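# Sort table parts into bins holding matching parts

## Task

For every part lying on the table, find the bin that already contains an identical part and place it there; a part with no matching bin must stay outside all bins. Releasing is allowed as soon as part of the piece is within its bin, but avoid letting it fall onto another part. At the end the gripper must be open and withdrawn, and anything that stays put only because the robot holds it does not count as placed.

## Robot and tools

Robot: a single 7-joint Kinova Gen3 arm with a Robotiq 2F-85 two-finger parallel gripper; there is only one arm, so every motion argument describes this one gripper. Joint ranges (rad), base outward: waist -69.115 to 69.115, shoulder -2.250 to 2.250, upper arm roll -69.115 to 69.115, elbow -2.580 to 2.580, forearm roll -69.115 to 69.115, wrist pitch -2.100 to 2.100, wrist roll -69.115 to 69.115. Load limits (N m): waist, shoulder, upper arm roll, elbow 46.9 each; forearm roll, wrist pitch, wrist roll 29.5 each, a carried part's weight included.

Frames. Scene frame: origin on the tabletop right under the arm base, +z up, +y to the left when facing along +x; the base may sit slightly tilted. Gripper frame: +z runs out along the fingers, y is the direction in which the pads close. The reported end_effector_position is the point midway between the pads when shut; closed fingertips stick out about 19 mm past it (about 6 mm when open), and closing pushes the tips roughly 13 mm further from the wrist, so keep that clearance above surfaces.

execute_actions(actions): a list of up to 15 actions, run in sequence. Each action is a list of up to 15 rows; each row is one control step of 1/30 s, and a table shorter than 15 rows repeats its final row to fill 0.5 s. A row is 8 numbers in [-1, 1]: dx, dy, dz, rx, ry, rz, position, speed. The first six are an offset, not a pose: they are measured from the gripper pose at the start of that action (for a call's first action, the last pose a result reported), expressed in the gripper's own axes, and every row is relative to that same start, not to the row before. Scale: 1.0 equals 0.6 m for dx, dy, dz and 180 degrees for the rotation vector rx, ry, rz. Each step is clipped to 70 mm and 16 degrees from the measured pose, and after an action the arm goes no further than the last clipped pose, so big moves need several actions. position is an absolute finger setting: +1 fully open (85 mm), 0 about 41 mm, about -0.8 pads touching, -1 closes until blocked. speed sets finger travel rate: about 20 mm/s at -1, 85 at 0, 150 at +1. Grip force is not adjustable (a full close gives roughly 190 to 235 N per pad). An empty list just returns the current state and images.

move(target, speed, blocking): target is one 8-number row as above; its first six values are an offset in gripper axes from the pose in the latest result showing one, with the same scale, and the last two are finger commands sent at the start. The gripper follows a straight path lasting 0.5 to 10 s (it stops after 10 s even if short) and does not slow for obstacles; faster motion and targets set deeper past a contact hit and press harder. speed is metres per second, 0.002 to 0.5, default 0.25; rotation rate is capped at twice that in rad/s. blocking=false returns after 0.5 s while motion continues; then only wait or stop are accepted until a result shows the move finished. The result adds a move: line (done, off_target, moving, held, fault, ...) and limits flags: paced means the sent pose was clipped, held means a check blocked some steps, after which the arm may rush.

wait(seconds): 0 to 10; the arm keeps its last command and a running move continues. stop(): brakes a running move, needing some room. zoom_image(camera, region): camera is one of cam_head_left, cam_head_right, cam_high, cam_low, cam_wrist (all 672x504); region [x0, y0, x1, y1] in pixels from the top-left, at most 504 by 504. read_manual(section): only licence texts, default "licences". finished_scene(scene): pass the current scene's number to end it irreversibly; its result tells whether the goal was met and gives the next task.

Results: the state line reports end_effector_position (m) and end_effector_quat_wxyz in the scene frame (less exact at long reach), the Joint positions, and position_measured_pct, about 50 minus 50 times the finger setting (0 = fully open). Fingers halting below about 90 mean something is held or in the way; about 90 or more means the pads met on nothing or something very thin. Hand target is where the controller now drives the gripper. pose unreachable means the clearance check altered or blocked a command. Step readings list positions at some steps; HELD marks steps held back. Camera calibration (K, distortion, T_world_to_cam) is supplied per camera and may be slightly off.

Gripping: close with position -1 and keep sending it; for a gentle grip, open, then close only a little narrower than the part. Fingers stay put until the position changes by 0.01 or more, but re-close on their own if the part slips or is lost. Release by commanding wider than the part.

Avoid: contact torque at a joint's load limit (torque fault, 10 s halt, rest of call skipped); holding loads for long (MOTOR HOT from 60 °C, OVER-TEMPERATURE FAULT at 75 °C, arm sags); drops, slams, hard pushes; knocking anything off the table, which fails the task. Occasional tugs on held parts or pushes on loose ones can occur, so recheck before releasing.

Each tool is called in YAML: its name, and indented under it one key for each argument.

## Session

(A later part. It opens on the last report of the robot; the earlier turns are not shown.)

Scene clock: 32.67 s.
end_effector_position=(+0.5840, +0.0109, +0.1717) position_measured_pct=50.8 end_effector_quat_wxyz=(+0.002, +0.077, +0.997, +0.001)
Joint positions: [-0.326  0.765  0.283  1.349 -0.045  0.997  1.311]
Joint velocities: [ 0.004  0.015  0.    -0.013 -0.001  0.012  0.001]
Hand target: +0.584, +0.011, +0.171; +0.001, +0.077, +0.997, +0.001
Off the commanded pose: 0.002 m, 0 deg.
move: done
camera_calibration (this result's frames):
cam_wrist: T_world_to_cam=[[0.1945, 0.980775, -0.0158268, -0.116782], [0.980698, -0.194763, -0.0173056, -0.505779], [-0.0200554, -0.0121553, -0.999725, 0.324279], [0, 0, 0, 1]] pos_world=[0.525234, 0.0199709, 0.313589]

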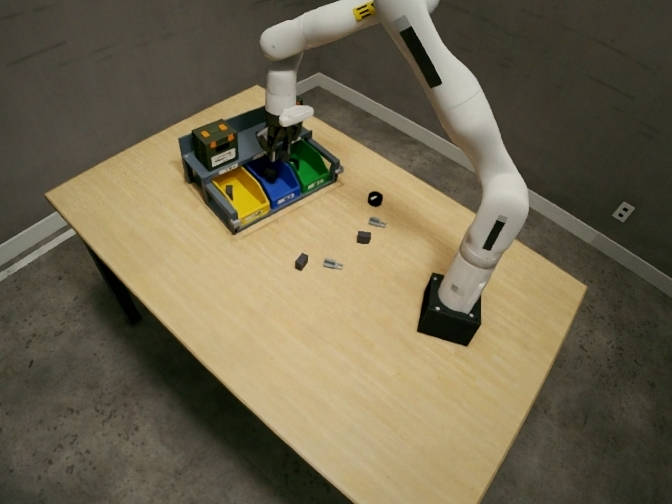

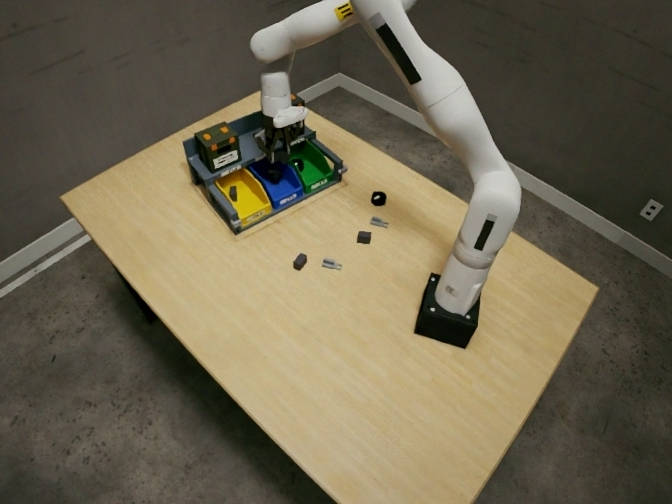

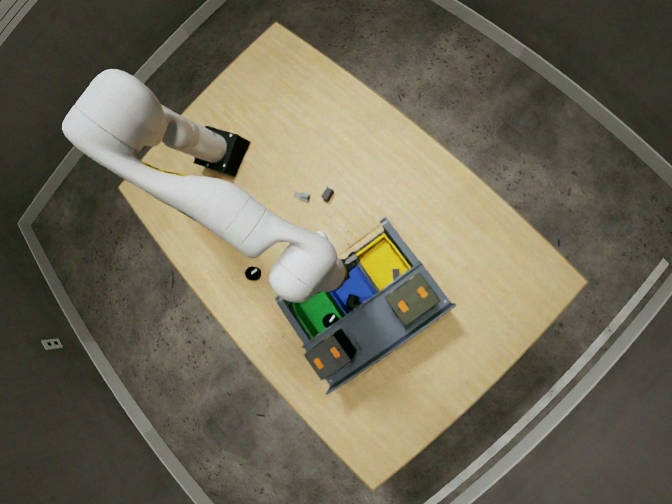

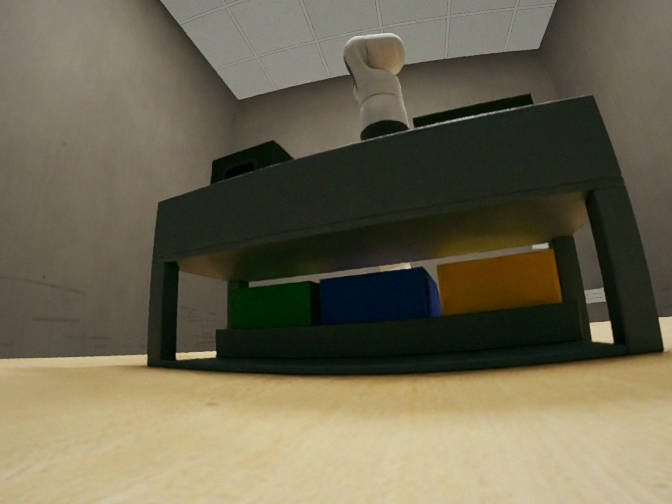

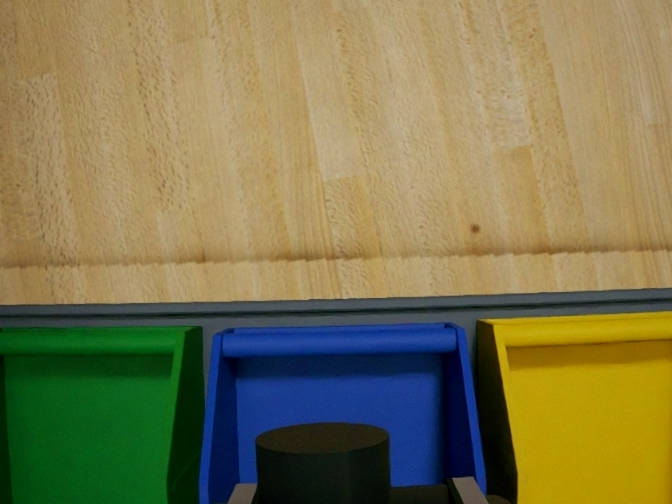

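move:
  target: [-0.007,-0.005,0.128,0,0,0,-1,0]
  speed: 0.15

zoom_image:
  camera: "cam_head_right"
  region: [200, 110, 350, 230]

Scene clock: 37.43 s.
end_effector_position=(+0.5882, +0.0073, +0.0951) position_measured_pct=50.8 end_effector_quat_wxyz=(+0.002, +0.077, +0.997, +0.002)
Joint positions: [-0.286  0.882  0.264  1.383 -0.062  0.843  1.33 ]
Joint velocities: [ 0.002  0.005  0.001  0.     0.001 -0.001  0.   ]
Hand target: +0.588, +0.007, +0.095; +0.002, +0.078, +0.997, +0.002
Off the commanded pose: 0.000 m, 0 deg.
move: done
camera_calibration (this result's frames):
cam_wrist: T_world_to_cam=[[0.194815, 0.980716, -0.0155836, -0.115549], [0.980641, -0.195071, -0.0170697, -0.511844], [-0.0197804, -0.0119565, -0.999733, 0.247541], [0, 0, 0, 1]] pos_world=[0.529342, 0.0164346, 0.236937]

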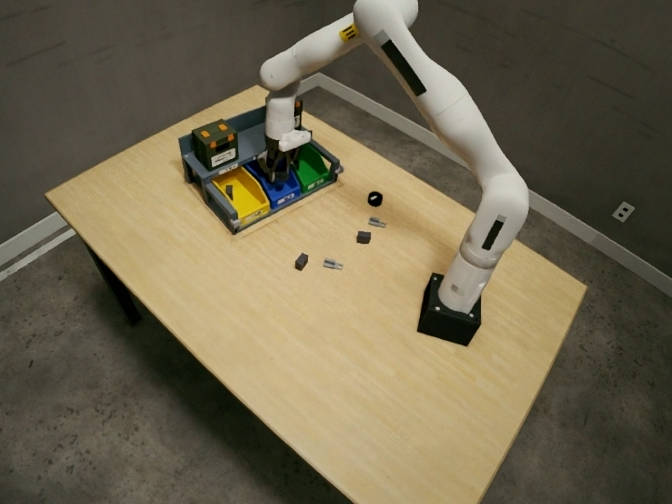

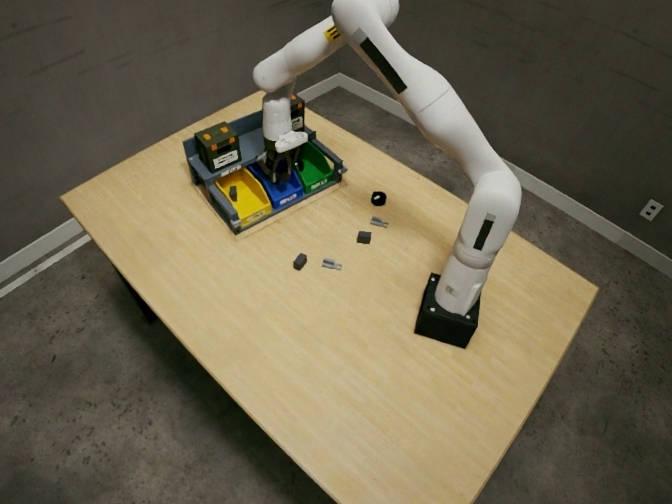

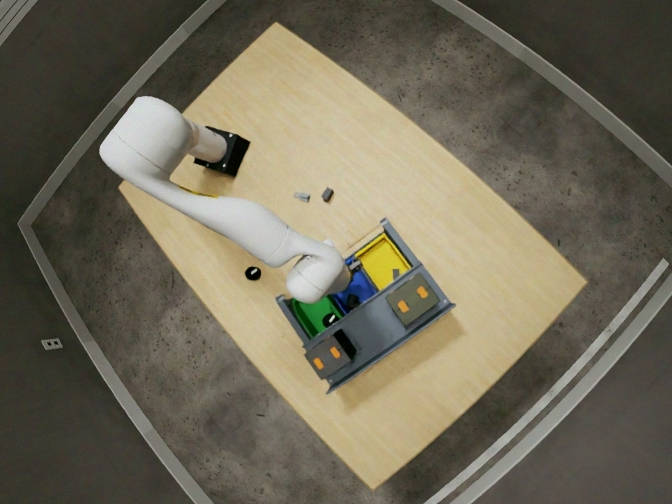

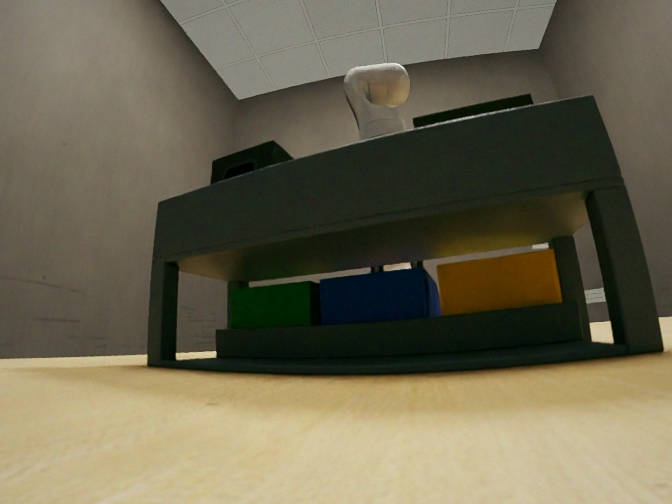

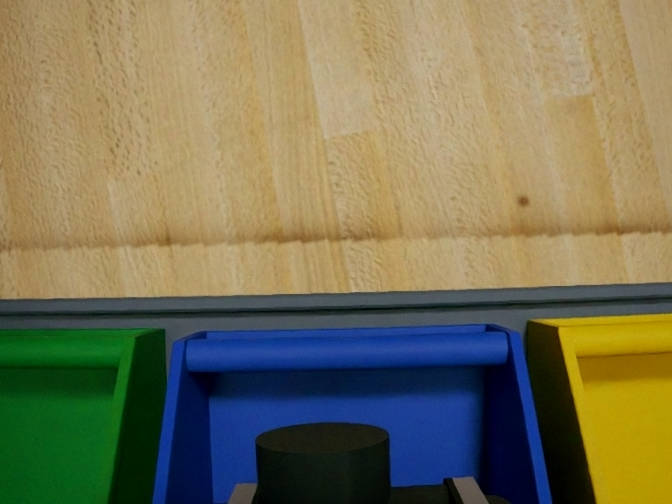

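Region (200, 110, 350, 230) of cam_head_right's 672x504 image, scaled by 3.360, with more detail than that image has; it fills the top 403 rows of this view, and the rest is white.

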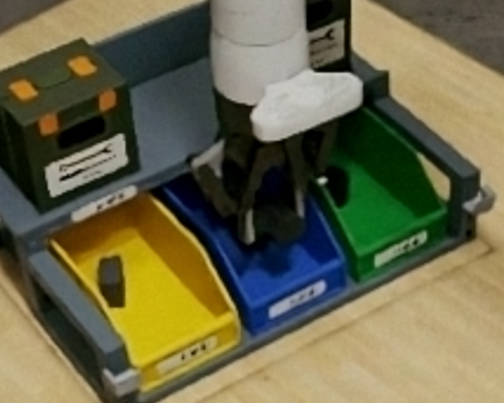

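move:
  target: [0,-0.002,0.06,0,0,0,-1,0]
  speed: 0.08

zoom_image:
  camera: "cam_head_right"
  region: [230, 130, 330, 220]

zoom_image:
  camera: "cam_high"
  region: [300, 240, 400, 330]

Scene clock: 41.10 s.
end_effector_position=(+0.5882, +0.0062, +0.0592) position_measured_pct=50.8 end_effector_quat_wxyz=(+0.002, +0.078, +0.997, +0.002)
Joint positions: [-0.268  0.94   0.254  1.392 -0.068  0.775  1.337]
Joint velocities: [ 0.     0.004  0.    -0.002 -0.    -0.001  0.001]
Hand target: +0.588, +0.006, +0.059; +0.002, +0.078, +0.997, +0.002
Off the commanded pose: 0.000 m, 0 deg.
move: done
camera_calibration (this result's frames):
cam_wrist: T_world_to_cam=[[0.194951, 0.980691, -0.0154485, -0.115098], [0.980617, -0.195203, -0.0168899, -0.512726], [-0.0195793, -0.0118563, -0.999738, 0.211571], [0, 0, 0, 1]] pos_world=[0.529369, 0.015299, 0.201077]

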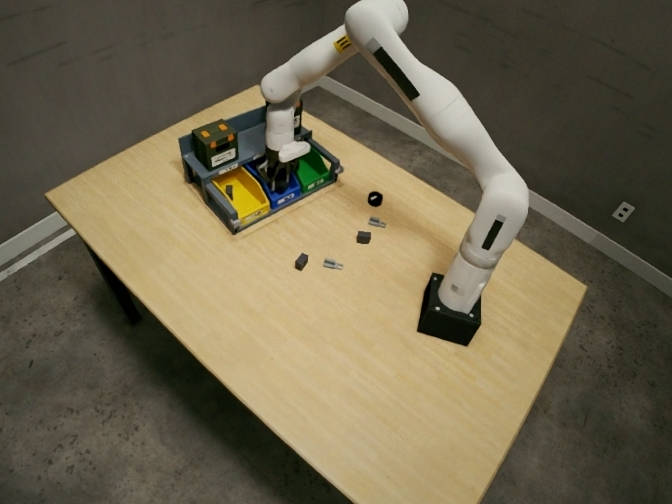

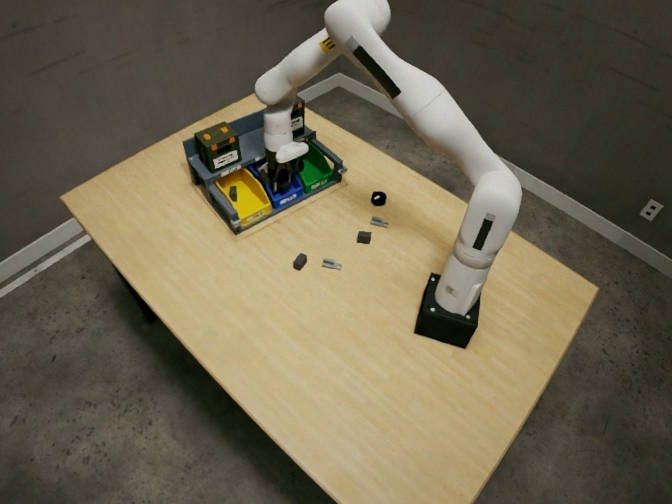

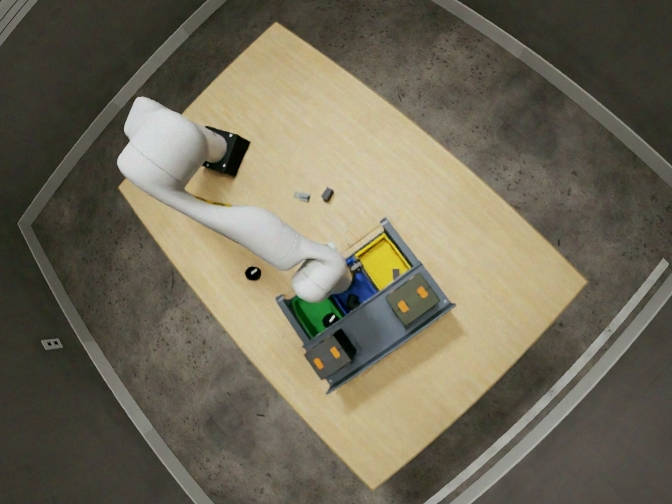

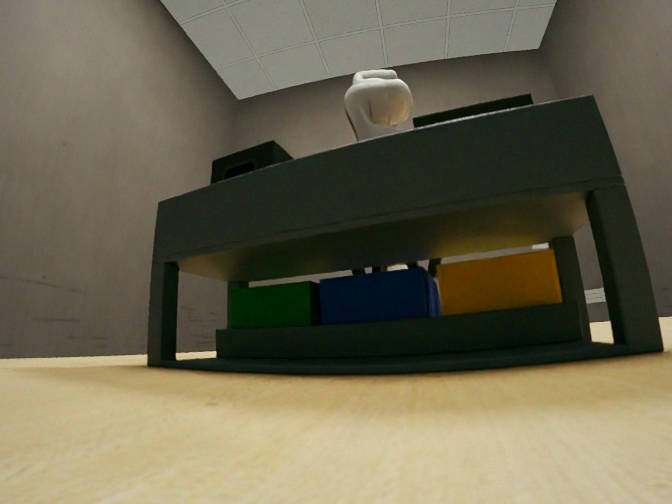

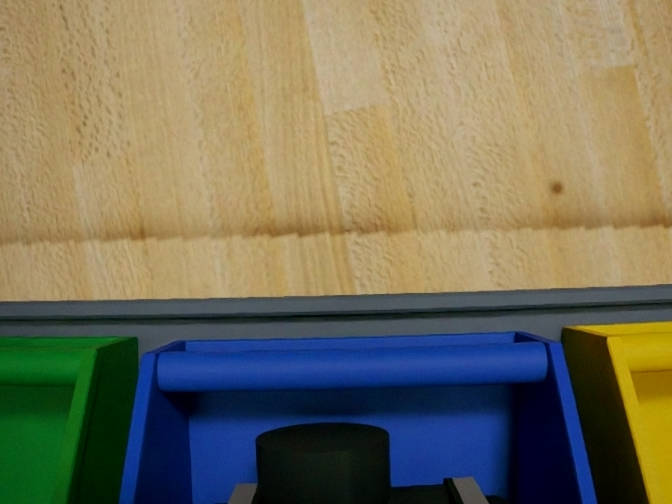

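Region (230, 130, 330, 220) of cam_head_right's 672x504 image, scaled by 5.040, with more detail than that image has; it fills the top 454 rows of this view, and the rest is white.

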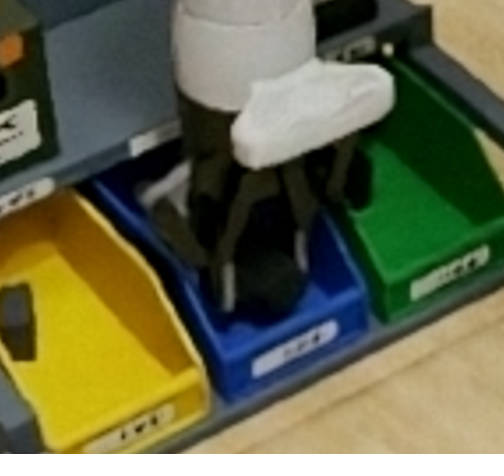

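Region (300, 240, 400, 330) of cam_high's 672x504 image, scaled by 5.040, with more detail than that image has; it fills the top 454 rows of this view, and the rest is white.

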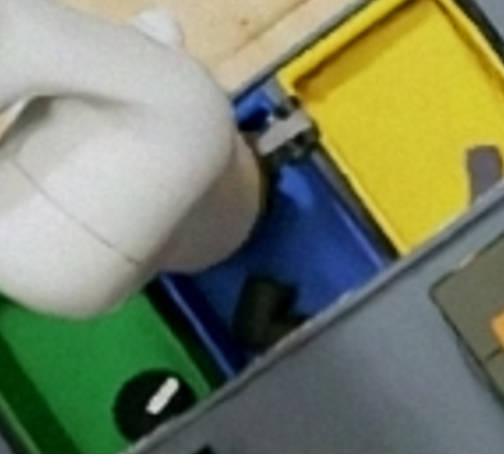

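execute_actions:
  actions:
    - [[0,0,0.002,0,0,0,-1,0],[0,0,0.004,0,0,0,-1,0],[0,0,0.006,0,0,0,-1,0],[0,0,0.008,0,0,0,-1,0],[0,0,0.01,0,0,0,-1,0],[0,0,0.01,0,0,0,-1,0],[0,0,0.01,0,0,0,-1,0],[0,0,0.01,0,0,0,0.25,0]]
    - [[0,0,0,0,0,0,0.25,0],[0,0,-0.004,0,0,0,0.25,0],[0,0,-0.01,0,0,0,0.25,0],[0,0,-0.018,0,0,0,0.25,0],[0,0,-0.028,0,0,0,0.25,0],[0,0,-0.039,0,0,0,0.25,0],[0,0,-0.05,0,0,0,0.25,0],[0,0,-0.061,0,0,0,0.25,0],[0,0,-0.072,0,0,0,0.25,0],[0,0,-0.082,0,0,0,0.25,0],[0,0,-0.09,0,0,0,0.25,0],[0,0,-0.096,0,0,0,0.25,0],[0,0,-0.1,0,0,0,0.25,0]]

Scene clock: 43.80 s.
end_effector_position=(+0.5882, +0.0061, +0.1068) position_measured_pct=37.7 end_effector_quat_wxyz=(+0.002, +0.078, +0.997, +0.002)
Joint positions: [-0.289  0.863  0.266  1.38  -0.059  0.864  1.331]
Joint velocities: [-0.036 -0.134  0.027 -0.047  0.019  0.195 -0.015]
Hand target: +0.588, +0.006, +0.113; +0.002, +0.077, +0.997, +0.002
Off the commanded pose: 0.007 m, 0 deg.
Step readings (end_effector_position; steps 1 to 15: 1st action; 16 to 30: 2nd action):
0: (+0.5882, +0.0062, +0.0590)
1: (+0.5882, +0.0062, +0.0589)
2: (+0.5882, +0.0061, +0.0585)
4: (+0.5882, +0.0061, +0.0569)
8: (+0.5882, +0.0062, +0.0540)
15: (+0.5884, +0.0063, +0.0535)
16: (+0.5883, +0.0063, +0.0534)
17: (+0.5884, +0.0064, +0.0538)
19: (+0.5884, +0.0065, +0.0565)
23: (+0.5885, +0.0065, +0.0713)
30: end_effector_position above
camera_calibration (this result's frames):
cam_wrist: T_world_to_cam=[[0.194904, 0.980703, -0.0152768, -0.114254], [0.980642, -0.195143, -0.0161506, -0.512067], [-0.0188201, -0.0118332, -0.999753, 0.258666], [0, 0, 0, 1]] pos_world=[0.529291, 0.0151838, 0.248586]

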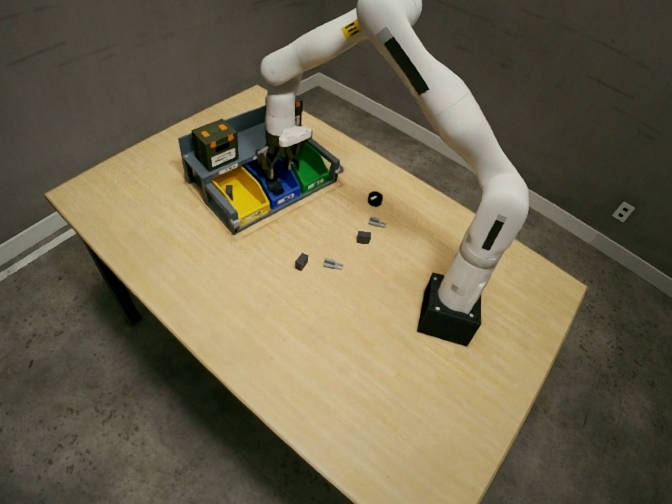

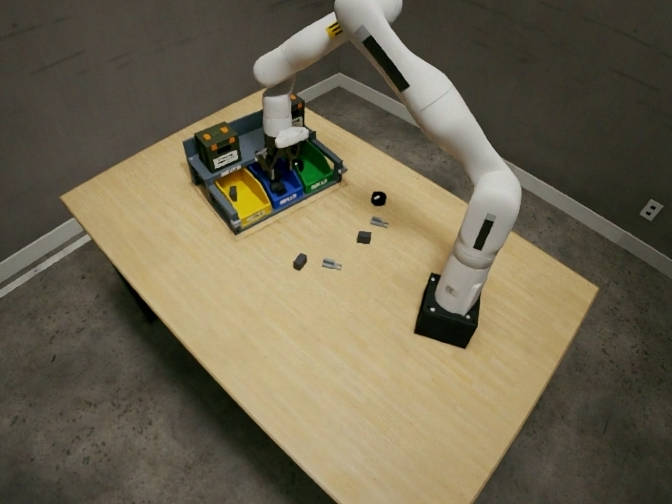

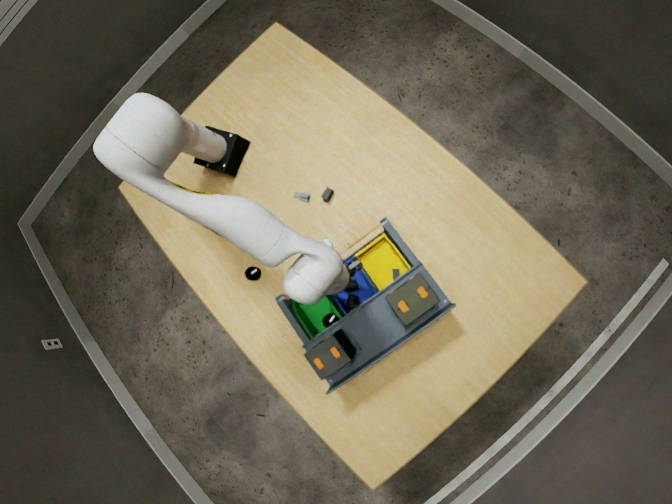

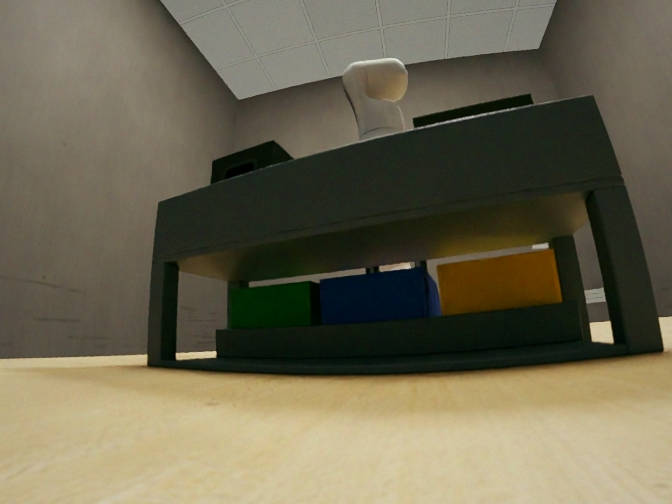

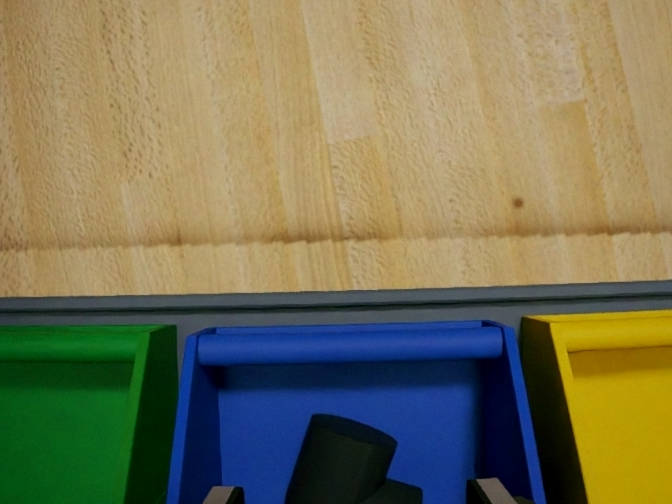

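move:
  target: [0.3157,-0.3752,-0.005,0,0,0,0.6,0]
  speed: 0.35

Scene clock: 46.23 s.
end_effector_position=(+0.3674, -0.1871, +0.1080) position_measured_pct=19.8 end_effector_quat_wxyz=(+0.002, +0.077, +0.997, +0.002)
Joint positions: [ 0.113  0.505  0.261  2.098 -0.018  0.437  1.764]
Joint velocities: [ 0.02  -0.006 -0.002 -0.    -0.007 -0.001  0.013]
Hand target: +0.367, -0.188, +0.108; +0.003, +0.078, +0.997, +0.002
Off the commanded pose: 0.001 m, 0 deg.
move: done; limits=paced
camera_calibration (this result's frames):
cam_wrist: T_world_to_cam=[[0.193534, 0.980973, -0.0153601, 0.118819], [0.980922, -0.193769, -0.0156812, -0.333043], [-0.0183591, -0.0120322, -0.999759, 0.253279], [0, 0, 0, 1]] pos_world=[0.308344, -0.178044, 0.24982]

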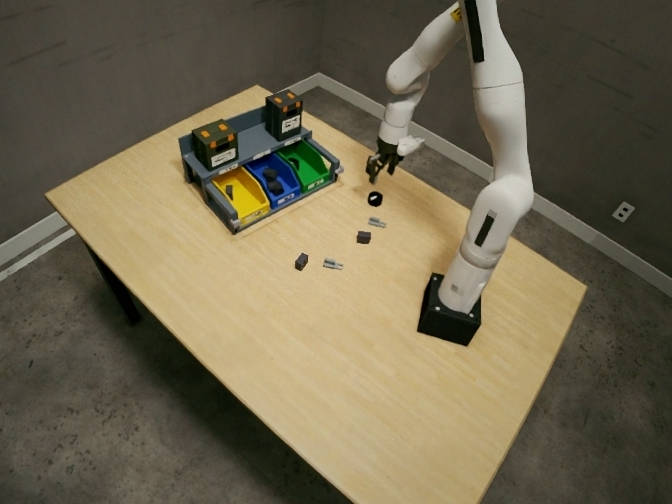

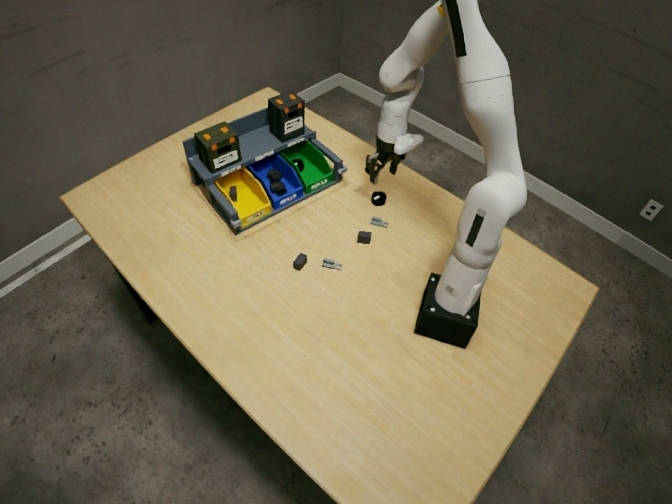

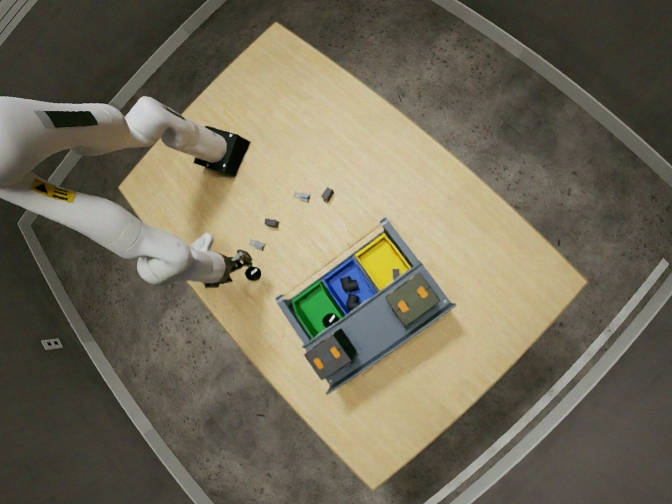

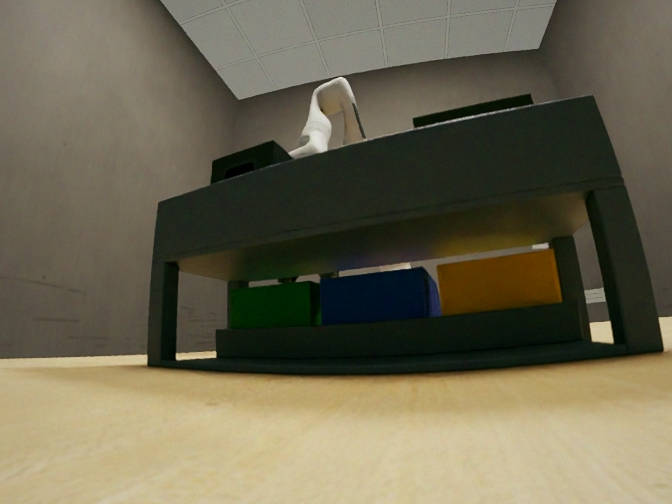

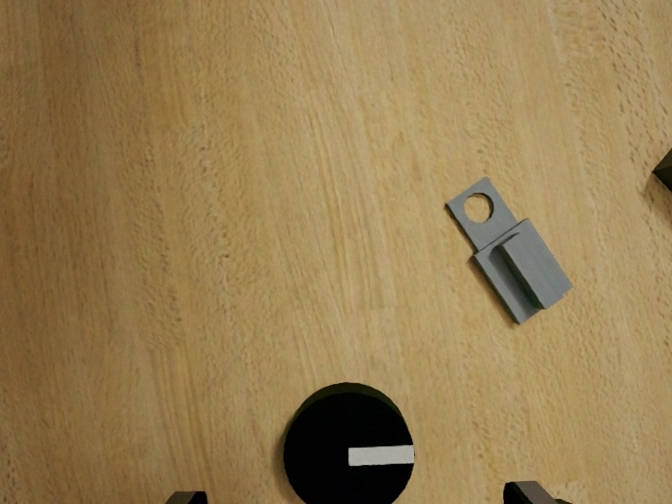

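move:
  target: [-0.0017,-0.0027,0.14,0,0,0,0.6,0]
  speed: 0.15

execute_actions:
  actions:
    - [[0,0,0,0,0,0,-1,0]]

Scene clock: 48.30 s.
end_effector_position=(+0.3688, -0.1887, +0.0241) position_measured_pct=19.8 end_effector_quat_wxyz=(+0.003, +0.077, +0.997, +0.002)
Joint positions: [ 0.198  0.722  0.194  2.104 -0.053  0.209  1.801]
Joint velocities: [ 0.003  0.006 -0.001 -0.001 -0.    -0.001  0.002]
Hand target: +0.369, -0.189, +0.024; +0.002, +0.077, +0.997, +0.002
Off the commanded pose: 0.000 m, 0 deg.
move: done
camera_calibration (this result's frames):
cam_wrist: T_world_to_cam=[[0.19379, 0.980926, -0.0151612, 0.11873], [0.980882, -0.194015, -0.0151328, -0.336092], [-0.0177856, -0.0119388, -0.999771, 0.169138], [0, 0, 0, 1]] pos_world=[0.309666, -0.179653, 0.165813]

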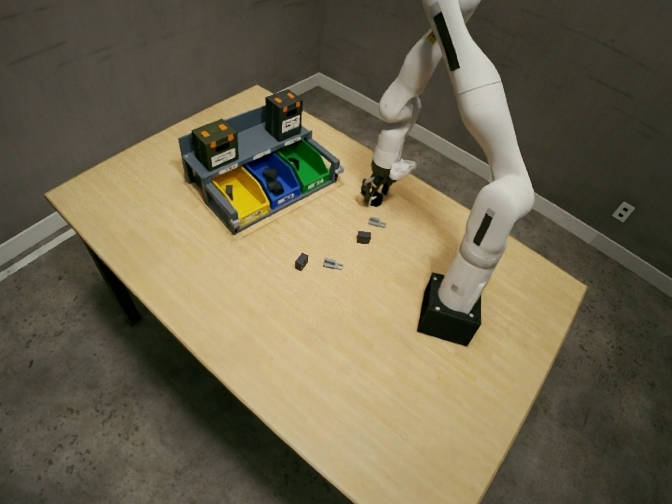

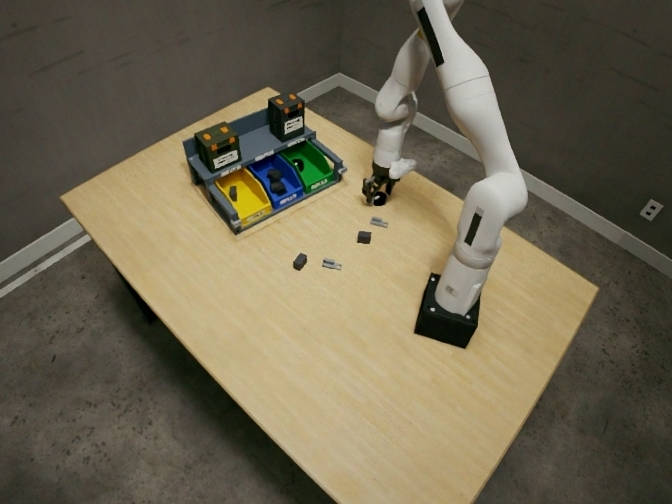

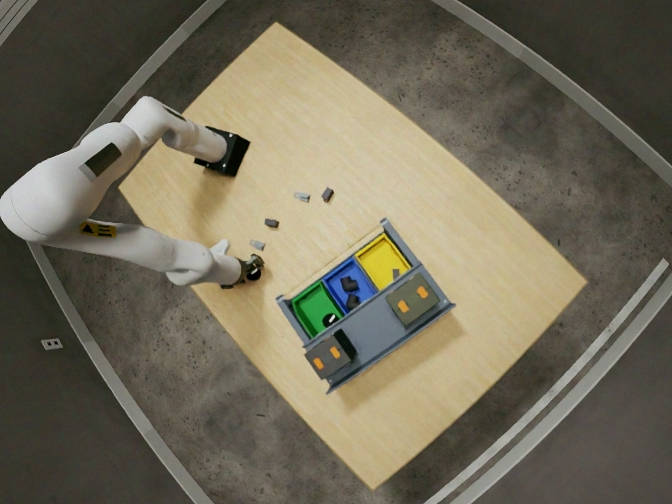

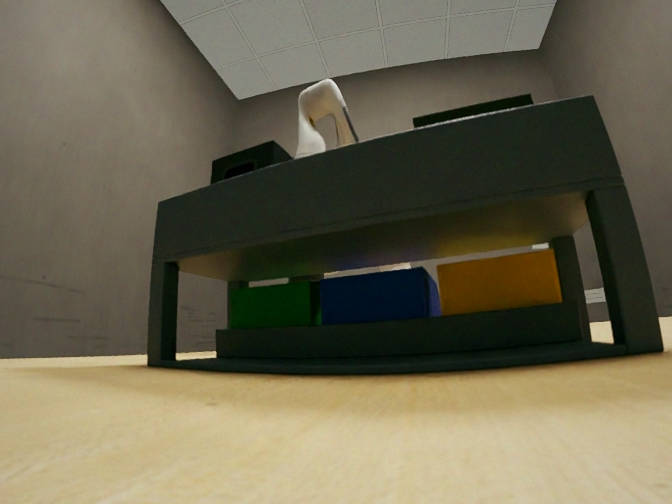

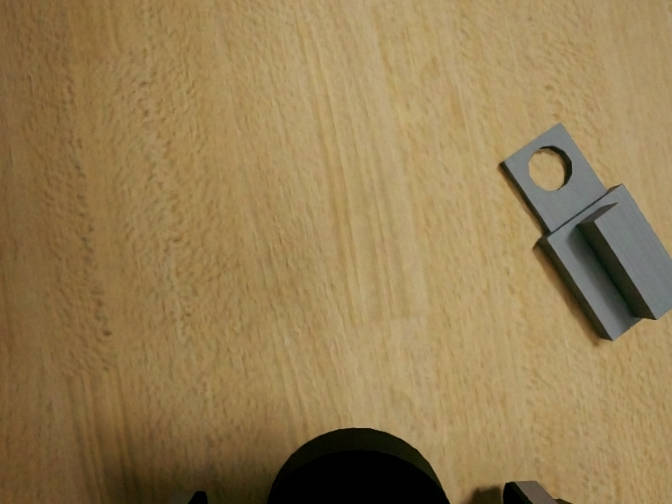

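Scene clock: 48.80 s.
end_effector_position=(+0.3692, -0.1888, +0.0249) position_measured_pct=50.4 end_effector_quat_wxyz=(+0.003, +0.077, +0.997, +0.002)
Joint positions: [ 0.198  0.719  0.195  2.104 -0.053  0.209  1.801]
Joint velocities: [ 0.001  0.     0.     0.001 -0.    -0.002  0.001]
Hand target: +0.369, -0.189, +0.024; +0.003, +0.077, +0.997, +0.002
Off the commanded pose: 0.001 m, 0 deg.
Step readings (end_effector_position):
0: (+0.3688, -0.1887, +0.0241)
1: (+0.3688, -0.1887, +0.0240)
2: (+0.3688, -0.1887, +0.0241)
4: (+0.3688, -0.1887, +0.0241)
8: (+0.3688, -0.1887, +0.0241)
15: end_effector_position above
camera_calibration (this result's frames):
cam_wrist: T_world_to_cam=[[0.19399, 0.980886, -0.0151854, 0.118736], [0.980868, -0.194197, -0.013592, -0.336623], [-0.0162812, -0.0122582, -0.999792, 0.169352], [0, 0, 0, 1]] pos_world=[0.309906, -0.179762, 0.166545]

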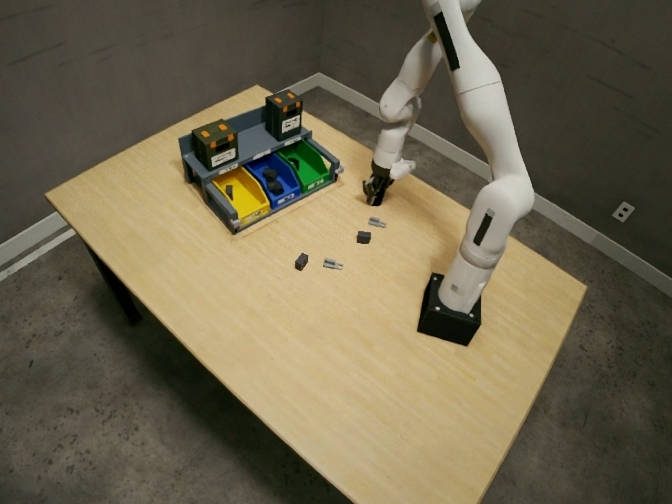

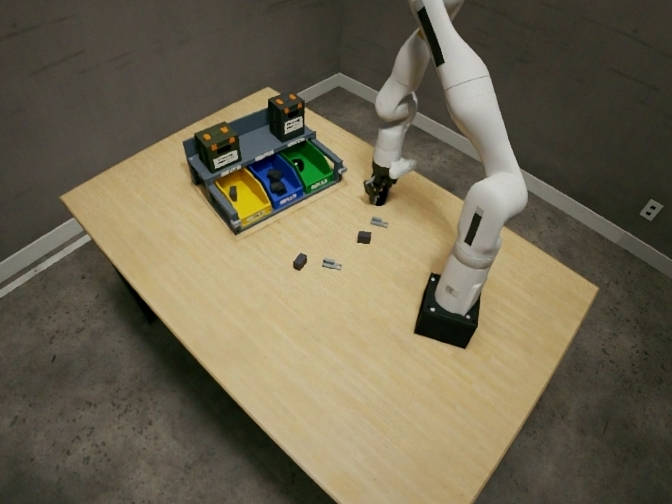

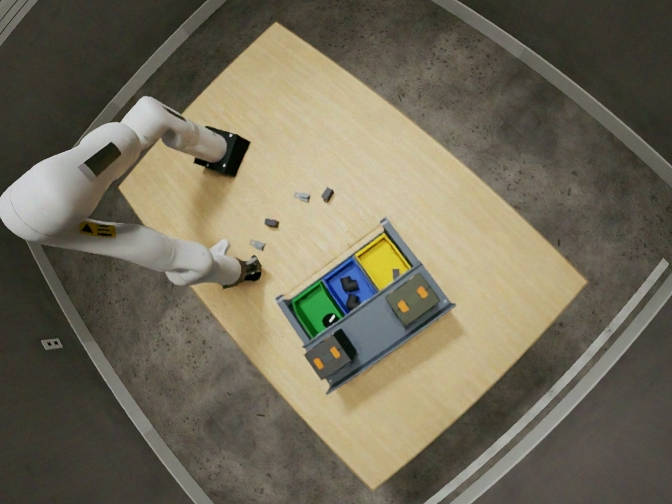

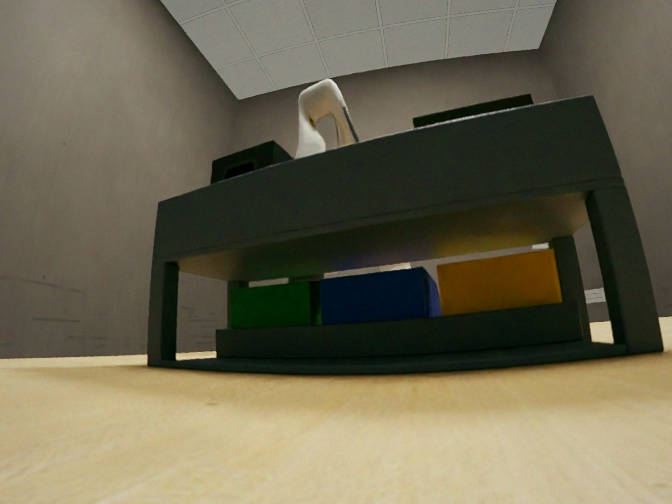

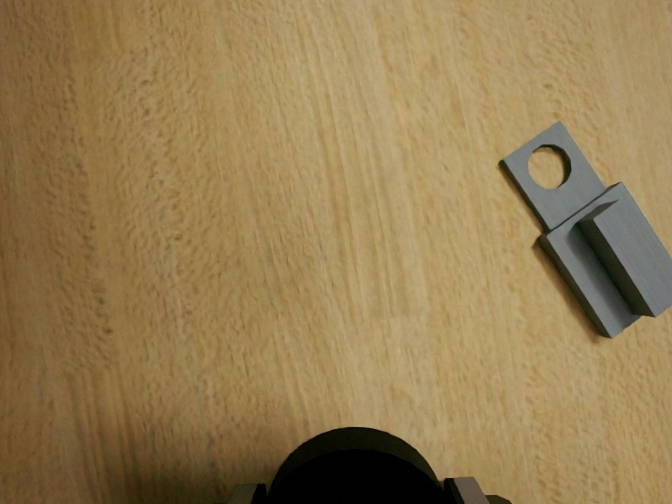

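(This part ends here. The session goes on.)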